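# Stamp the form's colored field, then return the stamp

## Task

Put the stamp down flat on the colored field of the form and push it fully down, leaving one clean print: a blurred or double print fails, as does any ink landing on the form outside the field. Afterwards stand the stamp upright on the mat at its original spot so that it stays there without the robot holding it, then open the gripper and move the arm away.

## Robot and tools

Robot: two six-joint xArm-type arms (uf850), named left_arm and right_arm, each ending in a two-finger parallel gripper with a wrist camera. The names do not refer to sides of an image. Base positions in the scene frame: left_arm at (+0.038, +0.301, 0) m, right_arm at (+0.002, -0.368, 0) m, both turned slightly about z.

Frame: every position and orientation is in the shared scene frame. The origin sits on the table top midway between the arms, +z points up, +x points out across the table, and left_arm is on the +y side. Positions are in metres. Orientations are quaternions written w first (qw, qx, qy, qz).

Gripper axes: the fingers extend along the gripper's own +z and close along its y. The reported end_effector_position is the point between the pads when closed, about 2 cm back from the fingertips; closing pushes the tips about 10 mm further along +z. Opening runs from -1 (closed) to +1 (fully open, 0.084 m).

The row: every command uses a row of 16 numbers, always covering both arms even when one is idle. First 8 are left_arm: x, y, z, qw, qx, qy, qz, opening; next 8 are right_arm in the same order. x, y, z and the quaternion are an absolute target pose for that gripper in the scene frame, not an offset. To keep an arm still, repeat its whole pose from the result taken before it stopped, plus the opening it should have. To keep a gripper's orientation steady, send the same quaternion in every row rather than copying a drifted reported one.

execute_actions(actions): a list of actions; each action is a table of 1 to 15 rows, each row lasting one control step (1/30 s). A shorter table repeats its final row until 15 steps pass. An empty list just returns state and images. If any target lies more than 0.6 m from that gripper's current position along any of the gripper's axes, the action is rejected for both arms; a malformed action, or a first action failing this check, rejects the entire call.

Per-step clipping: each step's commanded pose is limited to 70 mm and 16 degrees from the measured pose, so distant targets take several actions, and after an action the arm only goes as far as its last clipped pose. Position is favoured over orientation when both cannot be met. Elbows stop just before fully straight.

move(target, speed, blocking): target is one 16-number row as above (absolute poses for both arms). Each gripper travels in a straight line toward its pose; both paths finish together, taking 0.5 to 10 s, and stop short after 10 s. speed is the top path speed in m/s, 0.002 to 0.5 (default 0.25); rotation is capped at twice that in rad/s. The opening is sent at the start. Paths ignore obstacles and the other arm; grippers lag, may stray, and may exceed speed near full reach. Faster contact hits harder, and targets placed deeper past a contact press harder. With blocking=false the result comes back after 0.5 s while motion continues; check with wait(0), and use wait or stop before sending other motion. The result adds a move: line with the ending (done, off_target, moving, held, fault) and limits (paced = pose clipped; held = some steps blocked, after which the arm may jump faster), plus each gripper's distance from its pose.

wait(seconds): 0 to 10; arms hold their last command, a running move continues, and the wait returns early if the move ends.

stop(): brakes a running move; needs room, more when fast. Fingers are not stopped.

zoom_image(camera, region): camera is cam_left_wrist or cam_right_wrist (each 504x504); region is [x0, y0, x1, y1] in pixels from the top-left, at most 504 by 504.

read_manual(section): returns only licence text ("licences"); no motion.

finished_scene(scene): closes the current scene after the last command has been held; give the current scene's number. Irreversible; the result reports success. The stamp must already be resting on the mat by itself.

Reading results: each arm's state gives gripper position, quaternion and velocities; reported hand positions can be off, more at long reach. Hand target lines show where the controller is driving each gripper. grip_measured is the actual finger opening on the command scale; to hold something keep commanding clearly below it (further below squeezes harder, up to about 24 N per pad). Step readings list positions at some steps; HELD marks steps where that arm's command was held back. A pose unreachable line means the clearance check altered or blocked that arm's command.

Cameras: intrinsics are given per camera (cam_left_wrist fy about 686.6, cam_right_wrist about 683.3); the optical frame has +z forward, +x right, +y down in the image.

Avoid: dropping the stamp or knocking anything off the table; sliding the stamp while it touches the form (smear) or lifting and re-pressing (double print); fast or deep pushes. Keep the arms from colliding. Joint load limits (N m): waist 54, shoulder 54, elbow 45, forearm roll 24.3, wrist pitch 17.1, wrist roll 17.1; reaching one causes a torque fault that backs the joint off, freezes the arm 10 s and drops the rest of the call. Holding loads heats motors: a MOTOR HOT warning appears from 65 °C and at 80 °C the arm is braked until cool. The robot keeps holding its last command while you compose replies. Smooth, quick, low-effort motion is preferred.

Each tool is called after ">>>" as a command line: name --argument value for each argument, lists and objects as JSON in quotes; but a table of rows of numbers goes row by row, as --pt "numbers of a row", without its own name.

## Session

>>> execute_actions --actions '[]'

Scene clock: 0.00 s.
left_arm: end_effector_position=(+0.2688, +0.0618, +0.3405) grip_measured=+1.00 end_effector_quat_wxyz=(+0.141, -0.261, +0.928, +0.224) end_effector_velocity=(-0.000, +0.000, -0.000) end_effector_angular_velocity=(-0.000, +0.000, +0.000) | right_arm: end_effector_position=(+0.3260, -0.1922, +0.1890) grip_measured=+1.00 end_effector_quat_wxyz=(-0.338, +0.714, +0.598, -0.132) end_effector_velocity=(+0.001, +0.000, +0.002) end_effector_angular_velocity=(+0.001, -0.004, -0.000)
Joint positions: left_arm=[-1.254 -0.015 -0.781  0.399 -1.192  1.292  0.084] | right_arm=[ 0.036 -0.484 -0.864  0.527 -1.056 -1.618  0.084]
Joint velocities: left_arm=[ 0.  0.  0. -0.  0. -0.  0.] | right_arm=[ 0.     0.004 -0.     0.    -0.    -0.    -0.   ]
Hand target (left_arm): +0.269, +0.062, +0.341; +0.141, -0.261, +0.928, +0.224
Hand target (right_arm): +0.326, -0.192, +0.189; -0.338, +0.714, +0.598, -0.132

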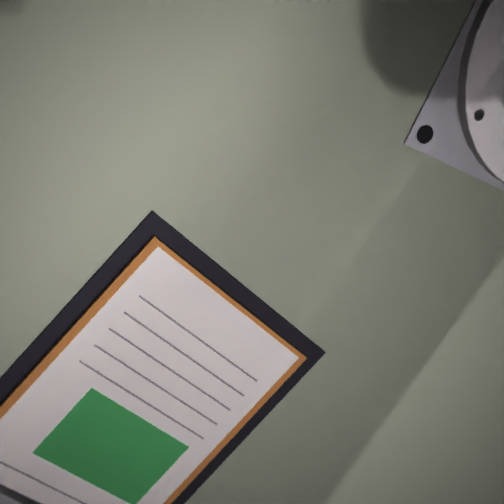

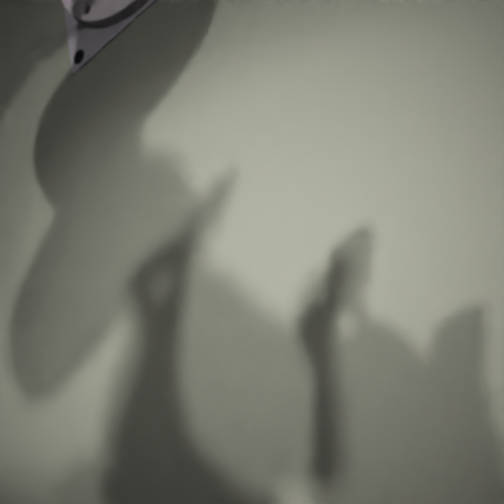

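>>> move --target '[0.45,0.17,0.40,0,0,1,0,1, 0.40,-0.22,0.40,0,0.707,0.707,0,1]' --speed 0.4

Scene clock: 11.73 s.
left_arm: end_effector_position=(+0.4493, +0.1712, +0.4002) grip_measured=+1.00 end_effector_quat_wxyz=(+0.001, +0.000, +1.000, +0.001) end_effector_velocity=(+0.001, +0.000, +0.001) end_effector_angular_velocity=(-0.005, +0.005, -0.003) | right_arm: end_effector_position=(+0.3995, -0.2202, +0.4000) grip_measured=+1.00 end_effector_quat_wxyz=(+0.000, +0.707, +0.707, -0.000) end_effector_velocity=(+0.000, +0.000, +0.001) end_effector_angular_velocity=(-0.000, -0.002, +0.000)
Joint positions: left_arm=[-0.491  0.017 -0.971  0.004 -0.987  2.831  0.084] | right_arm=[ 0.19   0.037 -0.951 -0.001 -0.988 -1.214  0.084]
Joint velocities: left_arm=[ 0.005 -0.005 -0.006 -0.008 -0.005  0.013  0.   ] | right_arm=[ 0.001  0.001 -0.001 -0.001 -0.     0.001  0.   ]
Hand target (left_arm): +0.449, +0.171, +0.400; +0.001, +0.000, +1.000, +0.001
Hand target (right_arm): +0.400, -0.220, +0.400; +0.000, +0.707, +0.707, -0.000
Off the commanded pose (left_arm): 0.001 m, 0 deg.
Off the commanded pose (right_arm): 0.001 m, 0 deg.
move: done

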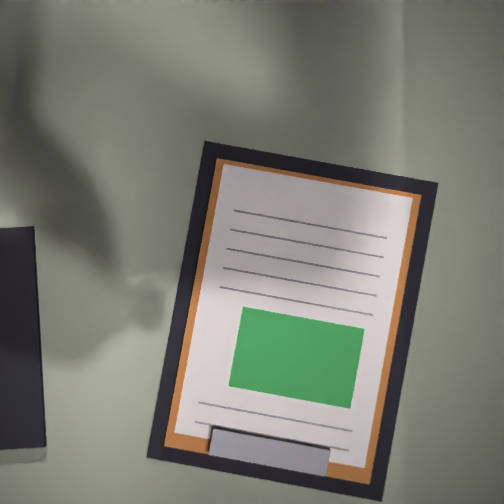

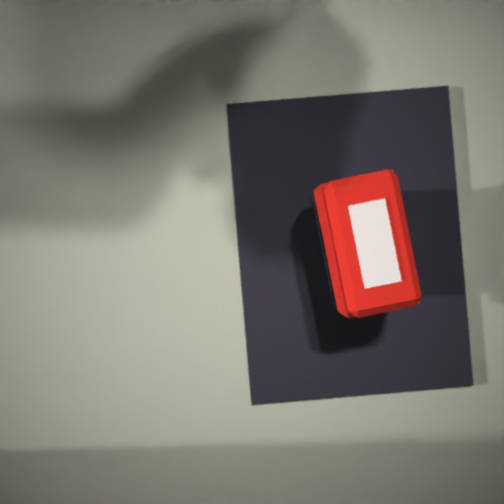

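>>> move --target '[0.53,0.205,0.30,0,0,1,0,1, 0.475,-0.215,0.33,0,0.707,0.707,0,1]' --speed 0.4

>>> move --target '[0.53,0.205,0.30,0,0,1,0,1, 0.475,-0.30,0.33,0,0.609,0.707,0,1]' --speed 0.4

Scene clock: 19.53 s.
left_arm: end_effector_position=(+0.5301, +0.2051, +0.3003) grip_measured=+1.00 end_effector_quat_wxyz=(+0.000, +0.000, +1.000, +0.000) end_effector_velocity=(+0.000, +0.001, -0.002) end_effector_angular_velocity=(+0.002, +0.004, -0.000) | right_arm: end_effector_position=(+0.4751, -0.2149, +0.3303) grip_measured=+1.00 end_effector_quat_wxyz=(+0.000, +0.707, +0.707, +0.000) end_effector_velocity=(+0.001, +0.000, -0.001) end_effector_angular_velocity=(+0.000, +0.001, -0.000)
Joint positions: left_arm=[-0.375 -0.248 -1.028  0.    -0.78   2.949  0.084] | right_arm=[ 0.146 -0.204 -1.047  0.    -0.843 -1.258  0.084]
Joint velocities: left_arm=[ 0.002 -0.006 -0.001  0.001  0.     0.001 -0.   ] | right_arm=[-0.    -0.003 -0.001  0.     0.001 -0.    -0.   ]
Hand target (left_arm): +0.530, +0.205, +0.300; -0.000, +0.000, +1.000, +0.000
Hand target (right_arm): +0.475, -0.215, +0.330; -0.000, +0.707, +0.707, -0.000
Off the commanded pose (left_arm): 0.000 m, 0 deg.
Off the commanded pose (right_arm): 0.000 m, 0 deg.
move: done

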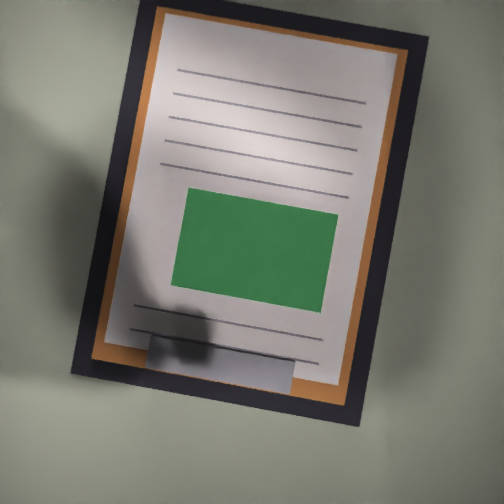

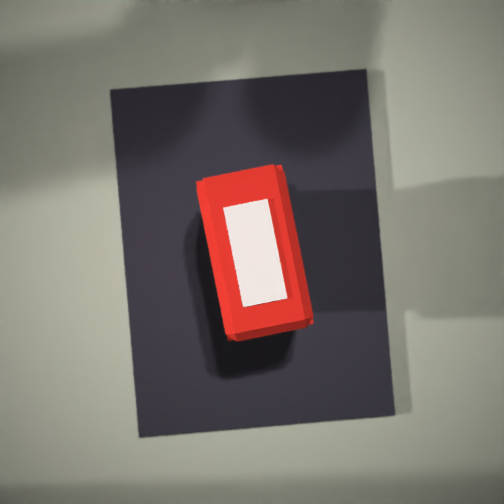

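Scene clock: 20.50 s.
left_arm: end_effector_position=(+0.5300, +0.2050, +0.3000) grip_measured=+1.00 end_effector_quat_wxyz=(+0.000, +0.000, +1.000, -0.000) end_effector_velocity=(+0.001, -0.000, +0.001) end_effector_angular_velocity=(-0.001, -0.003, +0.000) | right_arm: end_effector_position=(+0.4750, -0.2998, +0.3299) grip_measured=+1.00 end_effector_quat_wxyz=(+0.000, +0.653, +0.758, -0.000) end_effector_velocity=(-0.000, -0.002, -0.000) end_effector_angular_velocity=(+0.003, +0.001, +0.003)
Joint positions: left_arm=[-0.376 -0.248 -1.027  0.    -0.779  2.948  0.084] | right_arm=[-0.023 -0.158 -0.993 -0.001 -0.835 -1.576  0.084]
Joint velocities: left_arm=[-0.     0.    -0.002 -0.     0.    -0.     0.   ] | right_arm=[-0.005  0.     0.     0.004 -0.    -0.011 -0.   ]
Hand target (left_arm): +0.530, +0.205, +0.300; +0.000, +0.000, +1.000, -0.000
Hand target (right_arm): +0.475, -0.300, +0.330; +0.000, +0.653, +0.758, -0.000
Off the commanded pose (left_arm): 0.000 m, 0 deg.
Off the commanded pose (right_arm): 0.000 m, 0 deg.
move: done

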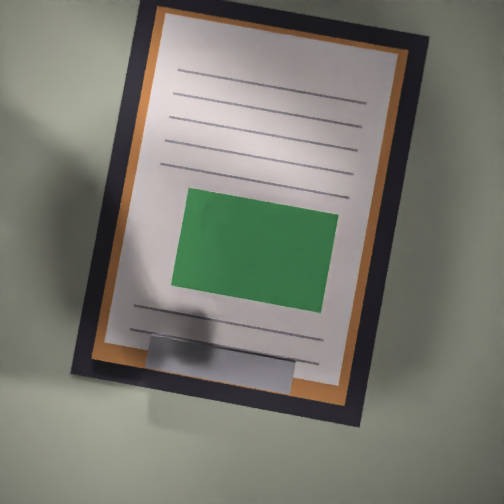

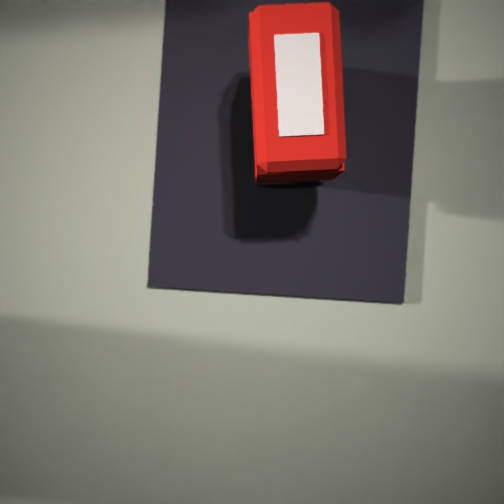

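>>> move --target '[0.53,0.205,0.30,0,0,1,0,1, 0.22,-0.42,0.33,0,0.653,0.758,0,1]' --speed 0.4

>>> move --target '[0.4885,-0.208,0.30,0,0.637,0.771,0,1, 0.22,-0.42,0.33,0,0.653,0.758,0,1]' --speed 0.4

Scene clock: 33.13 s.
left_arm: end_effector_position=(+0.5300, +0.2050, +0.3000) grip_measured=+1.00 end_effector_quat_wxyz=(+0.000, +0.000, +1.000, -0.000) end_effector_velocity=(+0.000, -0.000, +0.000) end_effector_angular_velocity=(+0.000, -0.001, -0.001) | right_arm: end_effector_position=(+0.2201, -0.4201, +0.3294) grip_measured=+1.00 end_effector_quat_wxyz=(-0.000, +0.653, +0.758, -0.000) end_effector_velocity=(-0.001, -0.001, +0.001) end_effector_angular_velocity=(+0.002, -0.000, +0.000)
Joint positions: left_arm=[-0.376 -0.248 -1.027  0.    -0.779  2.948  0.084] | right_arm=[-0.401  0.574 -0.395 -0.001 -0.969 -1.954  0.084]
Joint velocities: left_arm=[-0.001 -0.    -0.001  0.001  0.001  0.    -0.   ] | right_arm=[-0.008  0.005  0.     0.003 -0.005 -0.01  -0.   ]
Hand target (left_arm): +0.530, +0.205, +0.300; -0.000, +0.000, +1.000, -0.000
Hand target (right_arm): +0.220, -0.420, +0.330; +0.000, +0.653, +0.758, -0.000
Off the commanded pose (left_arm): 0.000 m, 0 deg.
Off the commanded pose (right_arm): 0.001 m, 0 deg.
move: done; limits=paced

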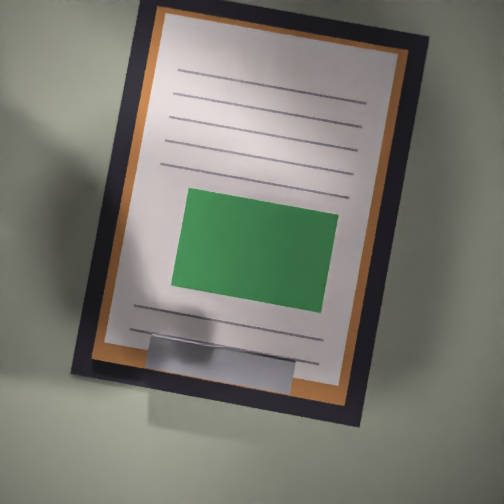

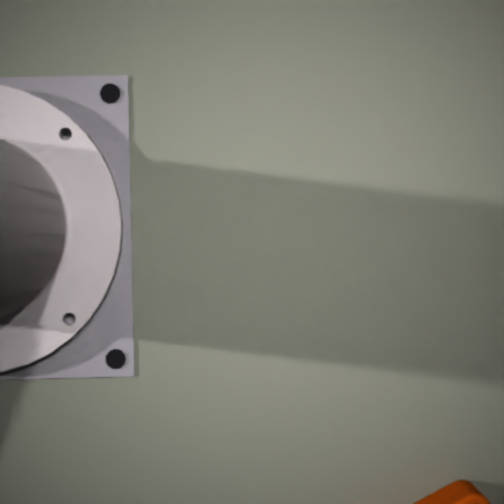

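Scene clock: 35.50 s.
left_arm: end_effector_position=(+0.4897, -0.2082, +0.3004) grip_measured=+1.00 end_effector_quat_wxyz=(+0.001, +0.637, +0.771, -0.001) end_effector_velocity=(-0.000, -0.002, -0.000) end_effector_angular_velocity=(+0.001, +0.003, -0.005) | right_arm: end_effector_position=(+0.2200, -0.4200, +0.3300) grip_measured=+1.00 end_effector_quat_wxyz=(-0.000, +0.653, +0.758, -0.000) end_effector_velocity=(+0.001, -0.000, +0.001) end_effector_angular_velocity=(-0.000, -0.002, -0.000)
Joint positions: left_arm=[-1.027 -0.682 -1.642 -0.001 -0.957  3.678  0.084] | right_arm=[-0.402  0.576 -0.395  0.    -0.971 -1.955  0.084]
Joint velocities: left_arm=[-0.002 -0.006 -0.009 -0.002 -0.006  0.005  0.   ] | right_arm=[ 0.     0.    -0.001  0.001  0.     0.     0.   ]
Hand target (left_arm): +0.490, -0.208, +0.300; +0.001, +0.637, +0.771, -0.001
Hand target (right_arm): +0.220, -0.420, +0.330; -0.000, +0.653, +0.758, -0.000
Off the commanded pose (left_arm): 0.001 m, 0 deg.
Off the commanded pose (right_arm): 0.000 m, 0 deg.
move: done

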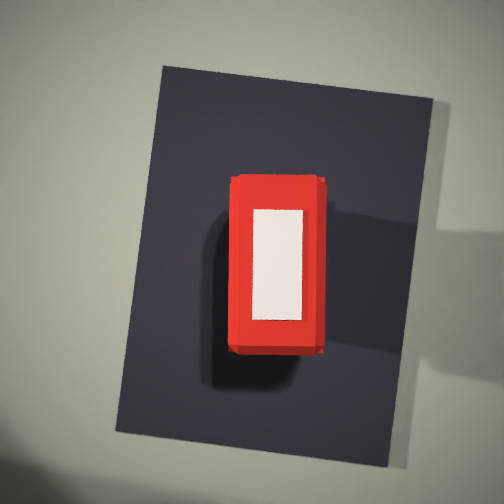

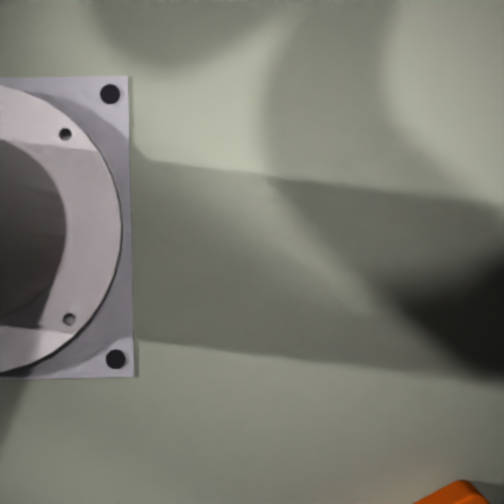

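>>> move --target '[0.4885,-0.208,0.20,0,0.637,0.771,0,1, 0.22,-0.42,0.33,0,0.653,0.758,0,1]'

Scene clock: 46.77 s.
left_arm: end_effector_position=(+0.4887, -0.2084, +0.2003) grip_measured=+1.00 end_effector_quat_wxyz=(+0.000, +0.637, +0.771, -0.000) end_effector_velocity=(+0.000, +0.000, -0.002) end_effector_angular_velocity=(+0.001, +0.001, +0.000) | right_arm: end_effector_position=(+0.2200, -0.4200, +0.3300) grip_measured=+1.00 end_effector_quat_wxyz=(+0.000, +0.653, +0.758, +0.000) end_effector_velocity=(+0.000, -0.000, +0.000) end_effector_angular_velocity=(-0.001, -0.001, +0.000)
Joint positions: left_arm=[-1.029 -0.779 -1.561 -0.    -0.781  3.677  0.084] | right_arm=[-0.402  0.576 -0.395  0.    -0.971 -1.955  0.084]
Joint velocities: left_arm=[ 0.    -0.004 -0.001  0.     0.002  0.     0.   ] | right_arm=[ 0.    -0.    -0.001 -0.001  0.001  0.    -0.   ]
Hand target (left_arm): +0.489, -0.208, +0.200; -0.000, +0.637, +0.771, -0.000
Hand target (right_arm): +0.220, -0.420, +0.330; -0.000, +0.653, +0.758, +0.000
Off the commanded pose (left_arm): 0.001 m, 0 deg.
Off the commanded pose (right_arm): 0.000 m, 0 deg.
move: done

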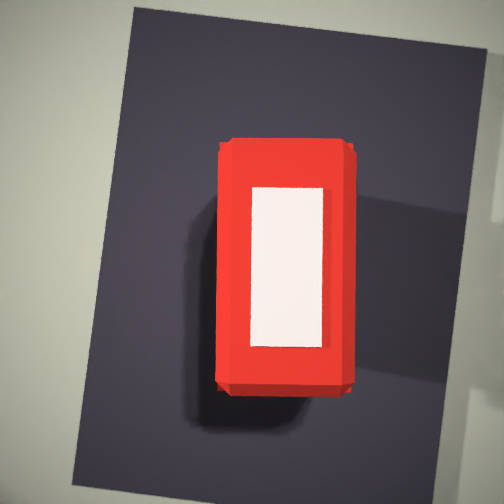

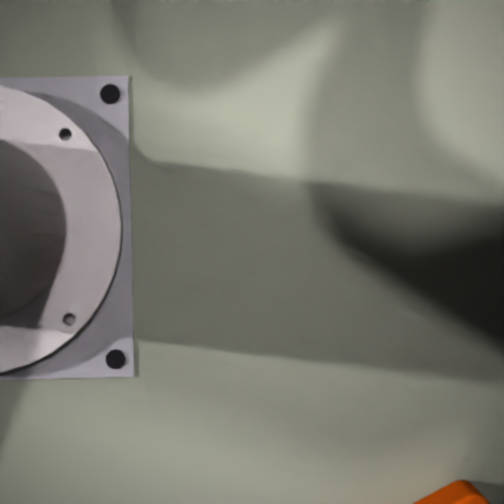

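>>> move --target '[0.4885,-0.10,0.30,0,0.637,0.771,0,1, 0.4825,-0.327,0.10,-0.327,0.627,0.627,0.327,1]'

Scene clock: 58.37 s.
left_arm: end_effector_position=(+0.4880, -0.0998, +0.2998) grip_measured=+1.00 end_effector_quat_wxyz=(-0.000, +0.637, +0.771, +0.000) end_effector_velocity=(+0.000, +0.000, +0.001) end_effector_angular_velocity=(-0.001, -0.000, +0.001) | right_arm: end_effector_position=(+0.4831, -0.3268, +0.1007) grip_measured=+1.00 end_effector_quat_wxyz=(-0.327, +0.626, +0.627, +0.328) end_effector_velocity=(+0.002, +0.000, -0.002) end_effector_angular_velocity=(+0.006, +0.001, -0.000)
Joint positions: left_arm=[-0.91  -0.487 -1.347  0.001 -0.86   3.794  0.084] | right_arm=[-0.487 -0.811 -0.991  1.141 -1.029 -2.943  0.084]
Joint velocities: left_arm=[ 0.001  0.001  0.    -0.    -0.    -0.    -0.   ] | right_arm=[ 0.001 -0.01  -0.008  0.002 -0.005 -0.    -0.   ]
Hand target (left_arm): +0.488, -0.100, +0.300; -0.000, +0.637, +0.771, +0.000
Hand target (right_arm): +0.483, -0.327, +0.100; -0.327, +0.626, +0.627, +0.328
Off the commanded pose (left_arm): 0.001 m, 0 deg.
Off the commanded pose (right_arm): 0.001 m, 0 deg.
move: done

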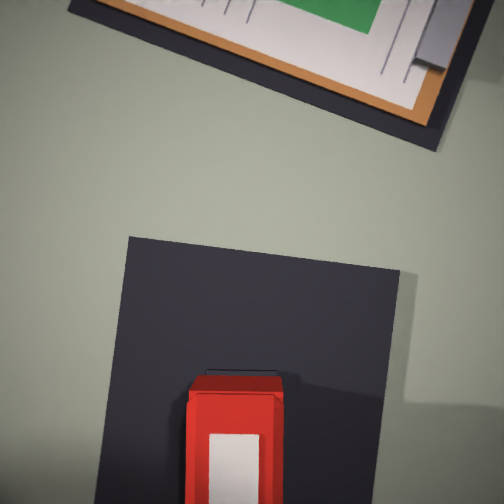

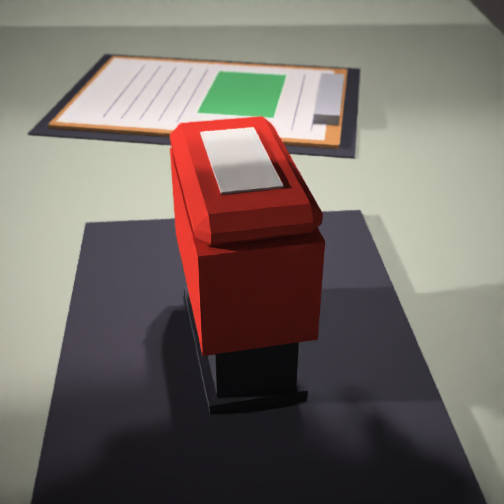

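>>> move --target '[0.4566,-0.1512,0.17,0,0.637,0.771,0,1, 0.30,-0.40,0.30,0,0.653,0.758,0,1]'

>>> move --target '[0.4566,-0.1512,0.075,0,0.637,0.771,0,1, 0.30,-0.40,0.30,0,0.653,0.758,0,1]' --speed 0.1

Scene clock: 64.33 s.
left_arm: end_effector_position=(+0.4570, -0.1517, +0.1700) grip_measured=+1.00 end_effector_quat_wxyz=(+0.000, +0.637, +0.771, -0.000) end_effector_velocity=(+0.000, -0.001, -0.000) end_effector_angular_velocity=(-0.001, -0.002, -0.001) | right_arm: end_effector_position=(+0.2996, -0.4002, +0.2995) grip_measured=+1.00 end_effector_quat_wxyz=(-0.000, +0.653, +0.757, -0.001) end_effector_velocity=(-0.002, +0.000, +0.002) end_effector_angular_velocity=(-0.009, +0.002, +0.001)
Joint positions: left_arm=[-1.006 -0.675 -1.311 -0.001 -0.635  3.7    0.084] | right_arm=[-0.275  0.281 -0.506 -0.001 -0.787 -1.826  0.084]
Joint velocities: left_arm=[-0.001 -0.001 -0.001  0.001  0.001 -0.    -0.   ] | right_arm=[ 0.008  0.007  0.001 -0.013 -0.007  0.016  0.   ]
Hand target (left_arm): +0.457, -0.152, +0.170; +0.000, +0.637, +0.771, -0.000
Hand target (right_arm): +0.299, -0.400, +0.300; +0.000, +0.653, +0.757, -0.001
Off the commanded pose (left_arm): 0.001 m, 0 deg.
Off the commanded pose (right_arm): 0.001 m, 0 deg.
move: done

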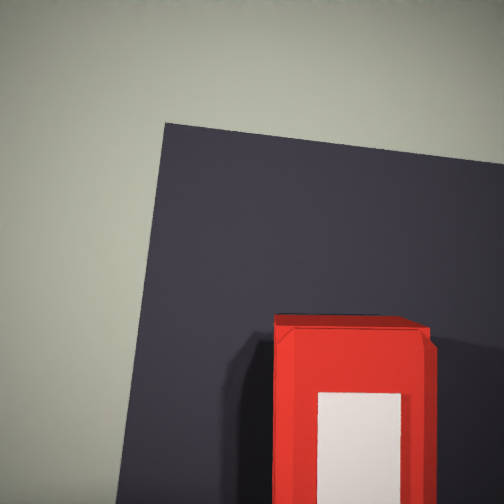

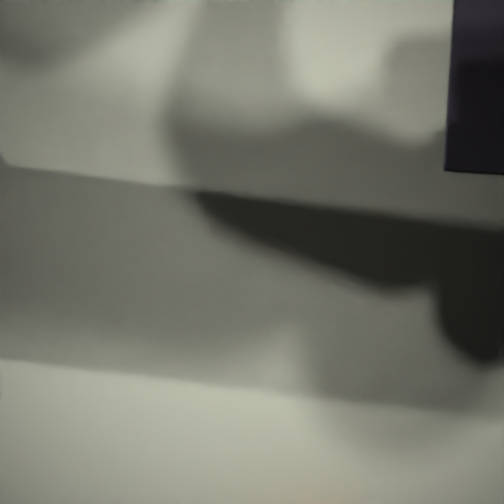

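Scene clock: 65.73 s.
left_arm: end_effector_position=(+0.4568, -0.1515, +0.0752) grip_measured=+1.00 end_effector_quat_wxyz=(+0.000, +0.637, +0.771, -0.000) end_effector_velocity=(-0.001, +0.001, -0.003) end_effector_angular_velocity=(+0.003, +0.003, +0.000) | right_arm: end_effector_position=(+0.3000, -0.4000, +0.3000) grip_measured=+1.00 end_effector_quat_wxyz=(-0.000, +0.653, +0.758, -0.000) end_effector_velocity=(+0.001, -0.000, +0.001) end_effector_angular_velocity=(+0.000, -0.002, -0.000)
Joint positions: left_arm=[-1.006 -0.827 -1.308 -0.001 -0.481  3.7    0.084] | right_arm=[-0.274  0.281 -0.507  0.    -0.788 -1.827  0.084]
Joint velocities: left_arm=[ 0.    -0.005  0.001 -0.     0.002  0.    -0.   ] | right_arm=[-0.     0.    -0.001  0.     0.     0.     0.   ]
Hand target (left_arm): +0.457, -0.151, +0.075; -0.000, +0.637, +0.771, -0.000
Hand target (right_arm): +0.300, -0.400, +0.300; -0.000, +0.653, +0.758, +0.000
Off the commanded pose (left_arm): 0.000 m, 0 deg.
Off the commanded pose (right_arm): 0.000 m, 0 deg.
move: done

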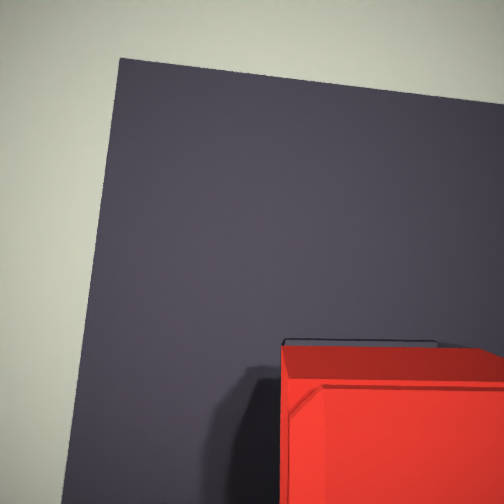

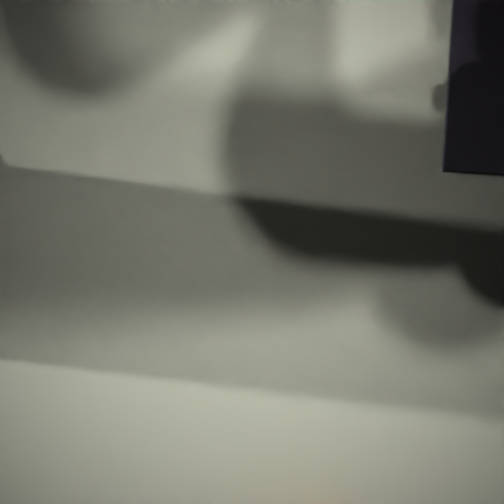

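>>> move --target '[0.4568,-0.1515,0.075,0,0.637,0.771,0,0.2, 0.30,-0.40,0.30,0,0.653,0.758,0,1]'

>>> move --target '[0.4568,-0.1515,0.075,0,0.637,0.771,0,-0.6, 0.30,-0.40,0.30,0,0.653,0.758,0,1]'

Scene clock: 69.17 s.
left_arm: end_effector_position=(+0.4568, -0.1515, +0.0750) grip_measured=+0.19 end_effector_quat_wxyz=(-0.000, +0.637, +0.771, -0.000) end_effector_velocity=(-0.000, -0.001, +0.000) end_effector_angular_velocity=(-0.000, -0.001, -0.001) | right_arm: end_effector_position=(+0.3000, -0.4000, +0.3000) grip_measured=+1.00 end_effector_quat_wxyz=(-0.000, +0.653, +0.758, -0.000) end_effector_velocity=(+0.001, -0.000, +0.000) end_effector_angular_velocity=(+0.000, -0.001, -0.000)
Joint positions: left_arm=[-1.006 -0.828 -1.308 -0.    -0.481  3.699  0.052] | right_arm=[-0.274  0.281 -0.507  0.    -0.788 -1.827  0.084]
Joint velocities: left_arm=[-0.001  0.    -0.     0.     0.    -0.001 -0.   ] | right_arm=[ 0.    -0.001 -0.001  0.    -0.     0.    -0.   ]
Hand target (left_arm): +0.457, -0.152, +0.075; -0.000, +0.637, +0.771, -0.000
Hand target (right_arm): +0.300, -0.400, +0.300; -0.000, +0.653, +0.758, +0.000
Off the commanded pose (left_arm): 0.000 m, 0 deg.
Off the commanded pose (right_arm): 0.000 m, 0 deg.
move: done

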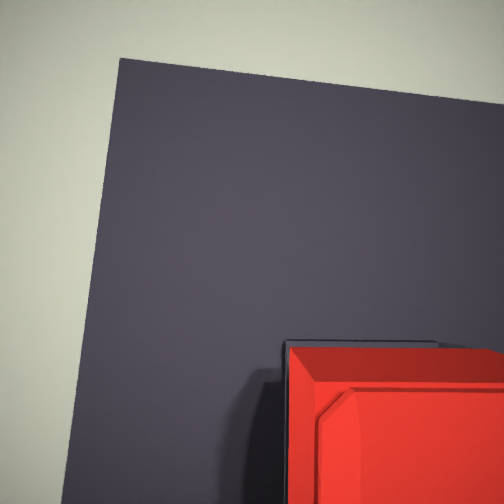

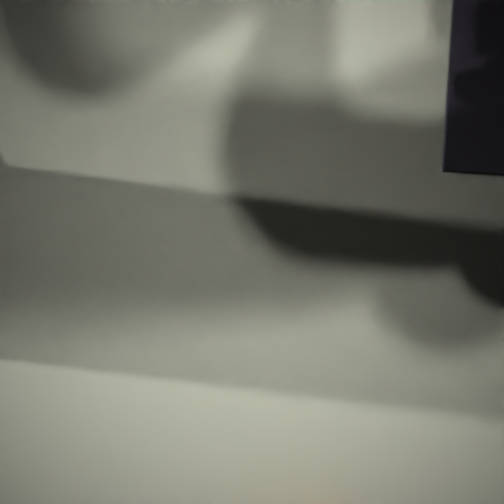

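Scene clock: 69.87 s.
left_arm: end_effector_position=(+0.4568, -0.1515, +0.0750) grip_measured=+0.07 end_effector_quat_wxyz=(+0.000, +0.637, +0.771, -0.000) end_effector_velocity=(-0.000, +0.000, -0.000) end_effector_angular_velocity=(+0.001, +0.001, +0.000) | right_arm: end_effector_position=(+0.3000, -0.4000, +0.3000) grip_measured=+1.00 end_effector_quat_wxyz=(-0.000, +0.653, +0.758, -0.000) end_effector_velocity=(-0.000, +0.000, +0.000) end_effector_angular_velocity=(+0.000, -0.000, -0.000)
Joint positions: left_arm=[-1.006 -0.828 -1.308  0.    -0.481  3.699  0.047] | right_arm=[-0.274  0.281 -0.507  0.    -0.788 -1.827  0.084]
Joint velocities: left_arm=[-0.    -0.     0.001 -0.    -0.    -0.     0.   ] | right_arm=[ 0.     0.001  0.001  0.    -0.     0.    -0.   ]
Hand target (left_arm): +0.457, -0.151, +0.075; -0.000, +0.637, +0.771, +0.000
Hand target (right_arm): +0.300, -0.400, +0.300; +0.000, +0.653, +0.758, +0.000
Off the commanded pose (left_arm): 0.000 m, 0 deg.
Off the commanded pose (right_arm): 0.000 m, 0 deg.
move: done

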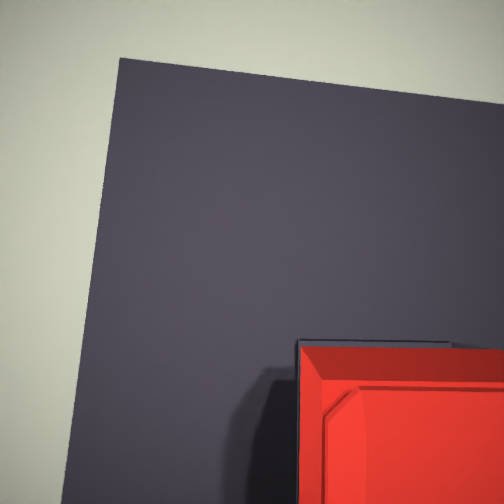

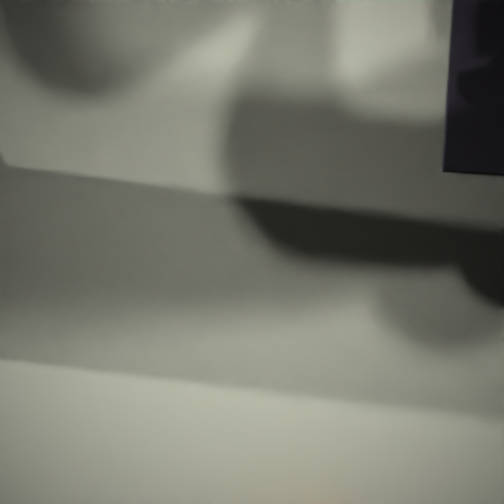

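>>> move --target '[0.4568,-0.1515,0.075,0,0.637,0.771,0,-1, 0.30,-0.40,0.30,0,0.653,0.758,0,1]'

>>> move --target '[0.4568,-0.1515,0.16,0,0.637,0.771,0,-1, 0.30,-0.40,0.30,0,0.653,0.758,0,1]' --speed 0.15

Scene clock: 74.17 s.
left_arm: end_effector_position=(+0.4568, -0.1515, +0.0750) grip_measured=+0.07 end_effector_quat_wxyz=(+0.000, +0.637, +0.771, -0.000) end_effector_velocity=(-0.001, -0.000, +0.000) end_effector_angular_velocity=(-0.000, +0.000, +0.000) | right_arm: end_effector_position=(+0.3000, -0.4000, +0.3000) grip_measured=+1.00 end_effector_quat_wxyz=(+0.000, +0.653, +0.758, +0.000) end_effector_velocity=(+0.001, -0.000, +0.001) end_effector_angular_velocity=(+0.000, -0.002, -0.000)
Joint positions: left_arm=[-1.006 -0.828 -1.308  0.    -0.481  3.699  0.047] | right_arm=[-0.274  0.281 -0.507  0.    -0.788 -1.827  0.084]
Joint velocities: left_arm=[-0.001  0.     0.001 -0.001  0.    -0.    -0.   ] | right_arm=[-0.     0.    -0.002  0.    -0.    -0.    -0.   ]
Hand target (left_arm): +0.457, -0.152, +0.075; -0.000, +0.637, +0.771, -0.000
Hand target (right_arm): +0.300, -0.400, +0.300; -0.000, +0.653, +0.758, +0.000
Off the commanded pose (left_arm): 0.000 m, 0 deg.
Off the commanded pose (right_arm): 0.000 m, 0 deg.
move: done

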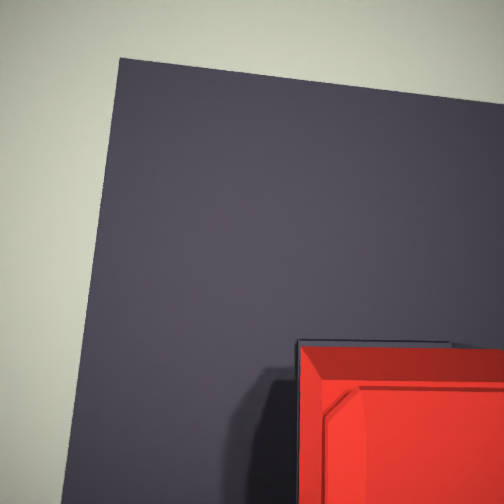

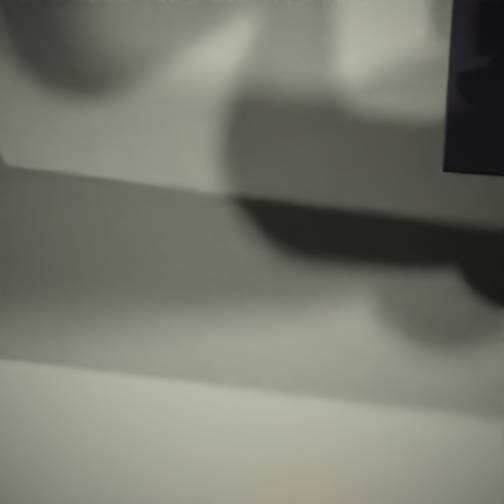

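Scene clock: 75.23 s.
left_arm: end_effector_position=(+0.4566, -0.1512, +0.1597) grip_measured=+0.07 end_effector_quat_wxyz=(-0.000, +0.637, +0.771, +0.000) end_effector_velocity=(+0.000, -0.001, +0.003) end_effector_angular_velocity=(-0.002, -0.001, +0.000) | right_arm: end_effector_position=(+0.3000, -0.4000, +0.3000) grip_measured=+1.00 end_effector_quat_wxyz=(-0.000, +0.653, +0.758, -0.000) end_effector_velocity=(-0.000, -0.000, -0.001) end_effector_angular_velocity=(+0.000, +0.001, +0.000)
Joint positions: left_arm=[-1.006 -0.689 -1.306  0.    -0.617  3.698  0.047] | right_arm=[-0.274  0.281 -0.507  0.    -0.788 -1.827  0.084]
Joint velocities: left_arm=[-0.     0.004 -0.003 -0.001 -0.004 -0.     0.   ] | right_arm=[-0.    -0.     0.001 -0.    -0.    -0.     0.   ]
Hand target (left_arm): +0.457, -0.151, +0.160; +0.000, +0.637, +0.771, +0.000
Hand target (right_arm): +0.300, -0.400, +0.300; -0.000, +0.653, +0.758, -0.000
Off the commanded pose (left_arm): 0.000 m, 0 deg.
Off the commanded pose (right_arm): 0.000 m, 0 deg.
move: done

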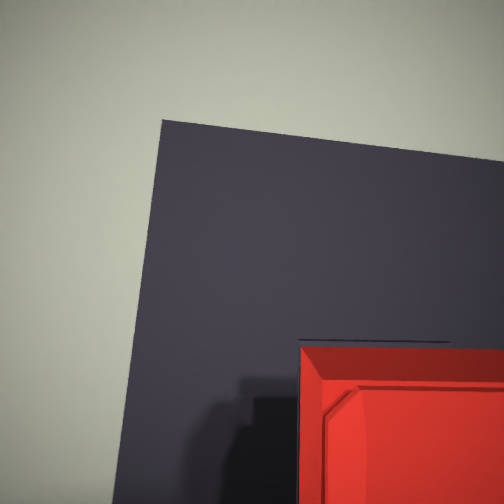

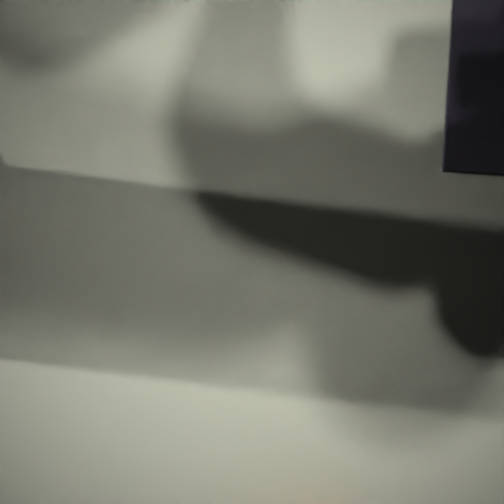

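>>> move --target '[0.4617,0.1743,0.15,0,0.7666,0.6421,0,-1, 0.30,-0.40,0.30,0,0.653,0.758,0,1]'

>>> move --target '[0.4617,0.1743,0.095,0,0.7666,0.6421,0,-1, 0.30,-0.40,0.30,0,0.653,0.758,0,1]' --speed 0.1

Scene clock: 80.93 s.
left_arm: end_effector_position=(+0.4610, +0.1745, +0.1496) grip_measured=+0.07 end_effector_quat_wxyz=(-0.001, +0.767, +0.642, +0.001) end_effector_velocity=(-0.001, +0.002, -0.000) end_effector_angular_velocity=(-0.006, +0.006, -0.004) | right_arm: end_effector_position=(+0.3000, -0.4000, +0.3000) grip_measured=+1.00 end_effector_quat_wxyz=(-0.000, +0.653, +0.758, -0.000) end_effector_velocity=(-0.001, +0.000, -0.001) end_effector_angular_velocity=(+0.001, +0.002, -0.000)
Joint positions: left_arm=[-0.475 -0.363 -0.762  0.005 -0.398  4.592  0.047] | right_arm=[-0.274  0.281 -0.507  0.    -0.788 -1.827  0.084]
Joint velocities: left_arm=[ 0.009  0.001  0.002 -0.019 -0.002  0.031 -0.   ] | right_arm=[-0.    -0.     0.001  0.001 -0.    -0.    -0.   ]
Hand target (left_arm): +0.461, +0.175, +0.150; -0.000, +0.767, +0.642, +0.000
Hand target (right_arm): +0.300, -0.400, +0.300; -0.000, +0.653, +0.758, +0.000
Off the commanded pose (left_arm): 0.001 m, 0 deg.
Off the commanded pose (right_arm): 0.000 m, 0 deg.
move: done

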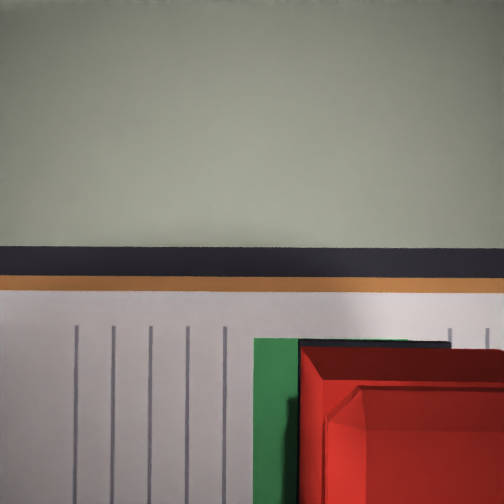

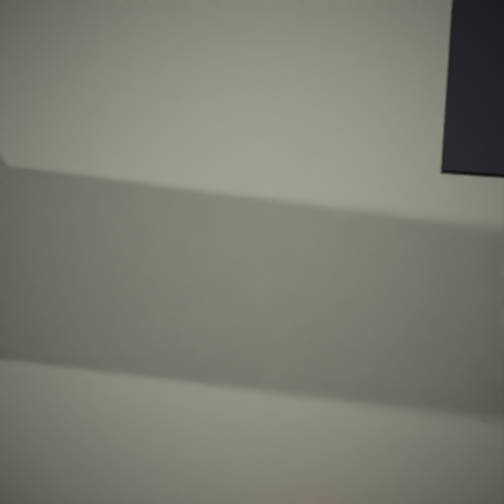

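Scene clock: 81.93 s.
left_arm: end_effector_position=(+0.4619, +0.1742, +0.0952) grip_measured=+0.07 end_effector_quat_wxyz=(+0.000, +0.767, +0.642, -0.000) end_effector_velocity=(+0.001, -0.000, -0.002) end_effector_angular_velocity=(-0.001, -0.000, +0.001) | right_arm: end_effector_position=(+0.3000, -0.4000, +0.3000) grip_measured=+1.00 end_effector_quat_wxyz=(-0.000, +0.653, +0.758, -0.000) end_effector_velocity=(+0.000, -0.000, +0.000) end_effector_angular_velocity=(-0.001, -0.001, +0.000)
Joint positions: left_arm=[-0.473 -0.487 -0.763 -0.001 -0.276  4.599  0.047] | right_arm=[-0.274  0.281 -0.507  0.    -0.788 -1.827  0.084]
Joint velocities: left_arm=[-0.    -0.006 -0.002 -0.002  0.004  0.001 -0.   ] | right_arm=[ 0.     0.001  0.    -0.001  0.     0.    -0.   ]
Hand target (left_arm): +0.462, +0.174, +0.095; +0.000, +0.767, +0.642, -0.000
Hand target (right_arm): +0.300, -0.400, +0.300; -0.000, +0.653, +0.758, -0.000
Off the commanded pose (left_arm): 0.000 m, 0 deg.
Off the commanded pose (right_arm): 0.000 m, 0 deg.
move: done

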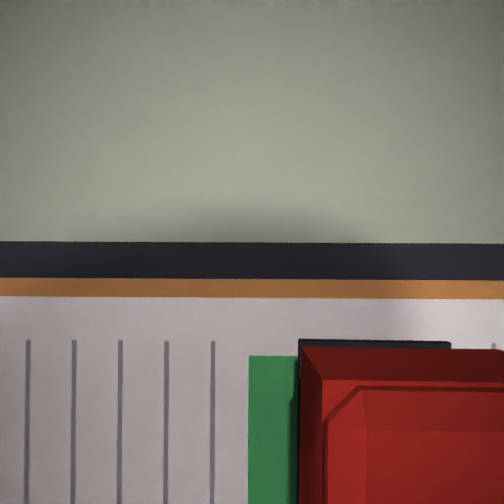

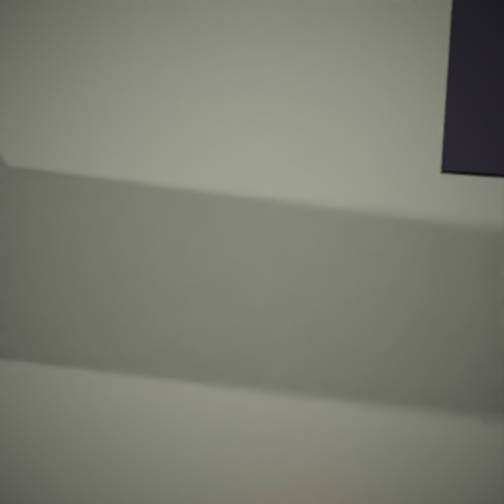

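>>> move --target '[0.4587,0.1883,0.087,0,0.7666,0.6421,0,-1, 0.30,-0.40,0.30,0,0.653,0.758,0,1]' --speed 0.05

Scene clock: 94.83 s.
left_arm: end_effector_position=(+0.4587, +0.1881, +0.0871) grip_measured=+0.07 end_effector_quat_wxyz=(-0.000, +0.767, +0.642, +0.000) end_effector_velocity=(+0.000, +0.001, -0.001) end_effector_angular_velocity=(-0.001, -0.001, -0.003) | right_arm: end_effector_position=(+0.3000, -0.4000, +0.3000) grip_measured=+1.00 end_effector_quat_wxyz=(-0.000, +0.653, +0.758, -0.000) end_effector_velocity=(-0.000, +0.000, -0.001) end_effector_angular_velocity=(+0.000, +0.001, -0.000)
Joint positions: left_arm=[-0.445 -0.495 -0.745  0.    -0.25   4.626  0.047] | right_arm=[-0.274  0.281 -0.507  0.    -0.788 -1.827  0.084]
Joint velocities: left_arm=[ 0.002 -0.001  0.001 -0.001  0.003  0.006  0.   ] | right_arm=[-0.    -0.     0.001  0.     0.    -0.    -0.   ]
Hand target (left_arm): +0.459, +0.188, +0.087; -0.000, +0.767, +0.642, +0.000
Hand target (right_arm): +0.300, -0.400, +0.300; -0.000, +0.653, +0.758, -0.000
Off the commanded pose (left_arm): 0.000 m, 0 deg.
Off the commanded pose (right_arm): 0.000 m, 0 deg.
move: done

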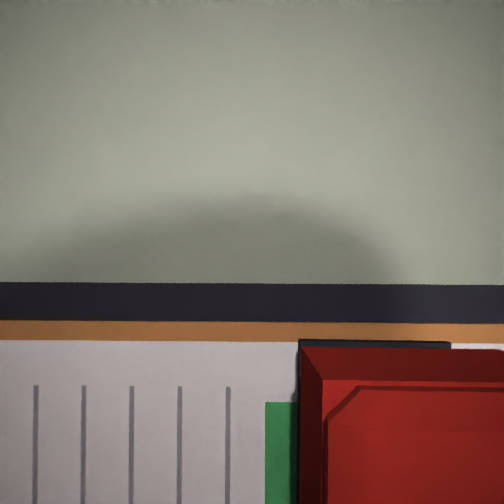

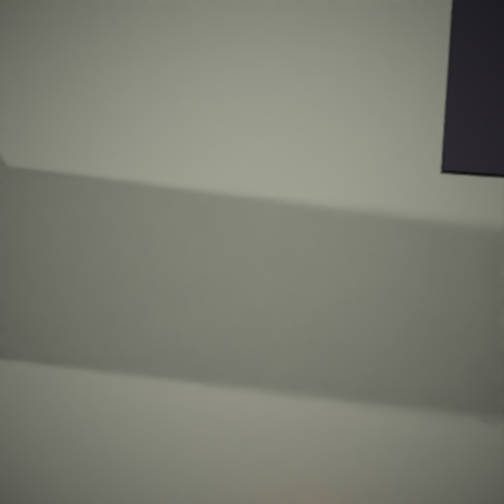

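>>> move --target '[0.4540,0.1619,0.087,0,0.7666,0.6421,0,-1, 0.30,-0.40,0.30,0,0.653,0.758,0,1]' --speed 0.05

Scene clock: 99.20 s.
left_arm: end_effector_position=(+0.4541, +0.1620, +0.0870) grip_measured=+0.07 end_effector_quat_wxyz=(+0.000, +0.767, +0.642, -0.000) end_effector_velocity=(-0.000, -0.002, +0.000) end_effector_angular_velocity=(+0.001, -0.001, +0.000) | right_arm: end_effector_position=(+0.3000, -0.4000, +0.3000) grip_measured=+1.00 end_effector_quat_wxyz=(+0.000, +0.653, +0.758, +0.000) end_effector_velocity=(-0.001, +0.000, -0.001) end_effector_angular_velocity=(+0.000, +0.003, -0.000)
Joint positions: left_arm=[-0.505 -0.5   -0.754 -0.001 -0.254  4.567  0.047] | right_arm=[-0.274  0.281 -0.507  0.    -0.788 -1.827  0.084]
Joint velocities: left_arm=[-0.006 -0.    -0.001  0.004  0.    -0.01   0.   ] | right_arm=[-0.    -0.002  0.001 -0.    -0.001  0.     0.   ]
Hand target (left_arm): +0.454, +0.162, +0.087; +0.000, +0.767, +0.642, -0.000
Hand target (right_arm): +0.300, -0.400, +0.300; -0.000, +0.653, +0.758, +0.000
Off the commanded pose (left_arm): 0.000 m, 0 deg.
Off the commanded pose (right_arm): 0.000 m, 0 deg.
move: done

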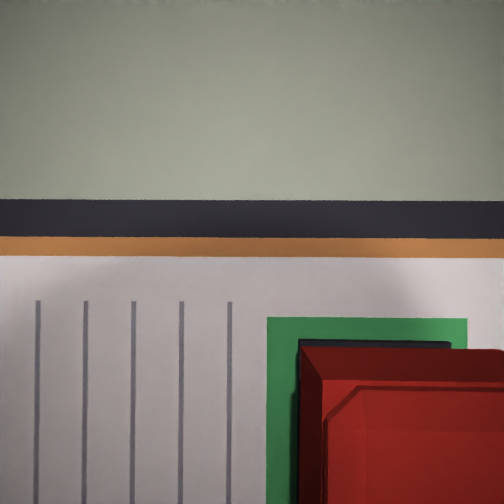

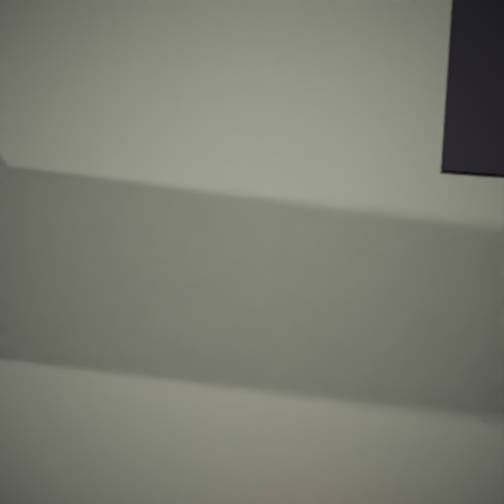

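>>> move --target '[0.4540,0.1619,0.062,0,0.7666,0.6421,0,-1, 0.30,-0.40,0.30,0,0.653,0.758,0,1]' --speed 0.02

Scene clock: 104.10 s.
left_arm: end_effector_position=(+0.4540, +0.1619, +0.0621) grip_measured=+0.07 end_effector_quat_wxyz=(-0.000, +0.767, +0.642, -0.000) end_effector_velocity=(+0.000, +0.000, -0.002) end_effector_angular_velocity=(+0.000, +0.000, +0.001) | right_arm: end_effector_position=(+0.3000, -0.4000, +0.3000) grip_measured=+1.00 end_effector_quat_wxyz=(+0.000, +0.653, +0.758, -0.000) end_effector_velocity=(-0.001, +0.000, -0.000) end_effector_angular_velocity=(+0.001, +0.001, -0.001)
Joint positions: left_arm=[-0.506 -0.561 -0.761 -0.001 -0.201  4.566  0.047] | right_arm=[-0.274  0.281 -0.507  0.    -0.788 -1.827  0.084]
Joint velocities: left_arm=[ 0.001 -0.005 -0.001 -0.     0.003 -0.    -0.   ] | right_arm=[ 0.     0.     0.002  0.001  0.     0.    -0.   ]
Hand target (left_arm): +0.454, +0.162, +0.062; +0.000, +0.767, +0.642, -0.000
Hand target (right_arm): +0.300, -0.400, +0.300; +0.000, +0.653, +0.758, +0.000
Off the commanded pose (left_arm): 0.000 m, 0 deg.
Off the commanded pose (right_arm): 0.000 m, 0 deg.
move: done

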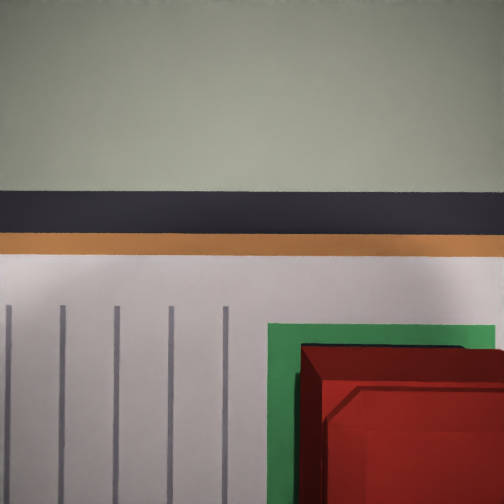

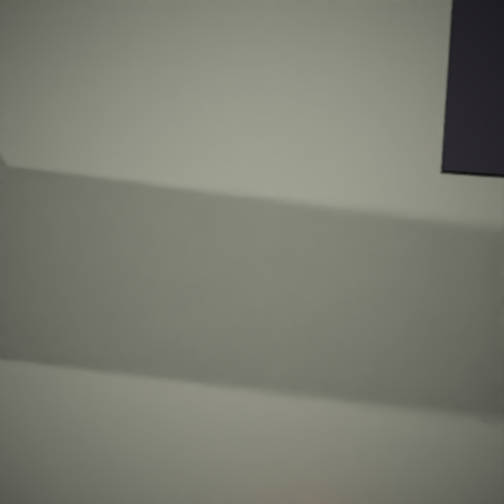

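>>> move --target '[0.4540,0.1619,0.050,0,0.7666,0.6421,0,-1, 0.30,-0.40,0.30,0,0.653,0.758,0,1]' --speed 0.02

Scene clock: 106.53 s.
left_arm: end_effector_position=(+0.4540, +0.1619, +0.0502) grip_measured=+0.07 end_effector_quat_wxyz=(-0.000, +0.767, +0.642, -0.000) end_effector_velocity=(-0.001, +0.000, -0.002) end_effector_angular_velocity=(+0.001, +0.002, -0.001) | right_arm: end_effector_position=(+0.3000, -0.4000, +0.3000) grip_measured=+1.00 end_effector_quat_wxyz=(-0.000, +0.653, +0.758, -0.000) end_effector_velocity=(-0.000, -0.000, -0.000) end_effector_angular_velocity=(-0.000, +0.001, -0.000)
Joint positions: left_arm=[-0.506 -0.591 -0.766 -0.    -0.175  4.566  0.047] | right_arm=[-0.274  0.281 -0.507  0.    -0.788 -1.827  0.084]
Joint velocities: left_arm=[-0.001 -0.004  0.002  0.     0.003  0.    -0.   ] | right_arm=[-0. -0.  0. -0. -0.  0.  0.]
Hand target (left_arm): +0.454, +0.162, +0.050; +0.000, +0.767, +0.642, -0.000
Hand target (right_arm): +0.300, -0.400, +0.300; -0.000, +0.653, +0.758, -0.000
Off the commanded pose (left_arm): 0.000 m, 0 deg.
Off the commanded pose (right_arm): 0.000 m, 0 deg.
move: done

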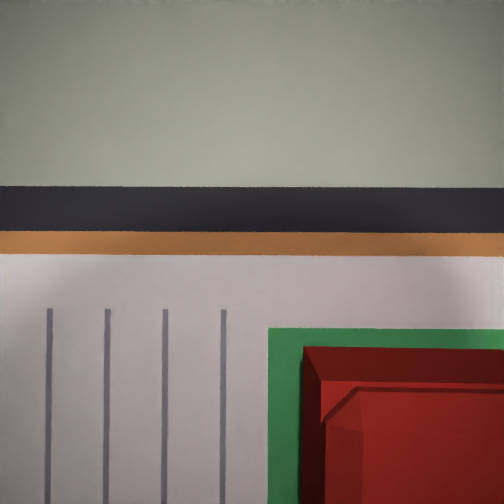

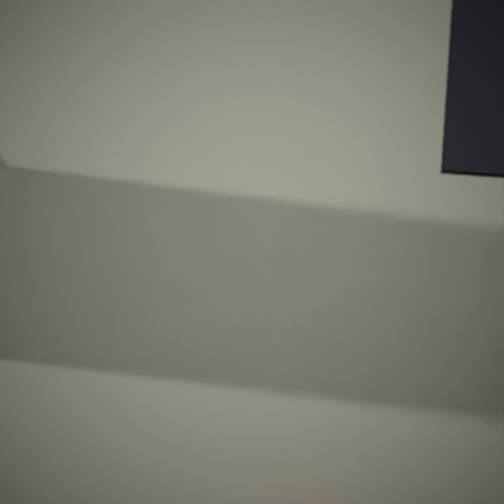

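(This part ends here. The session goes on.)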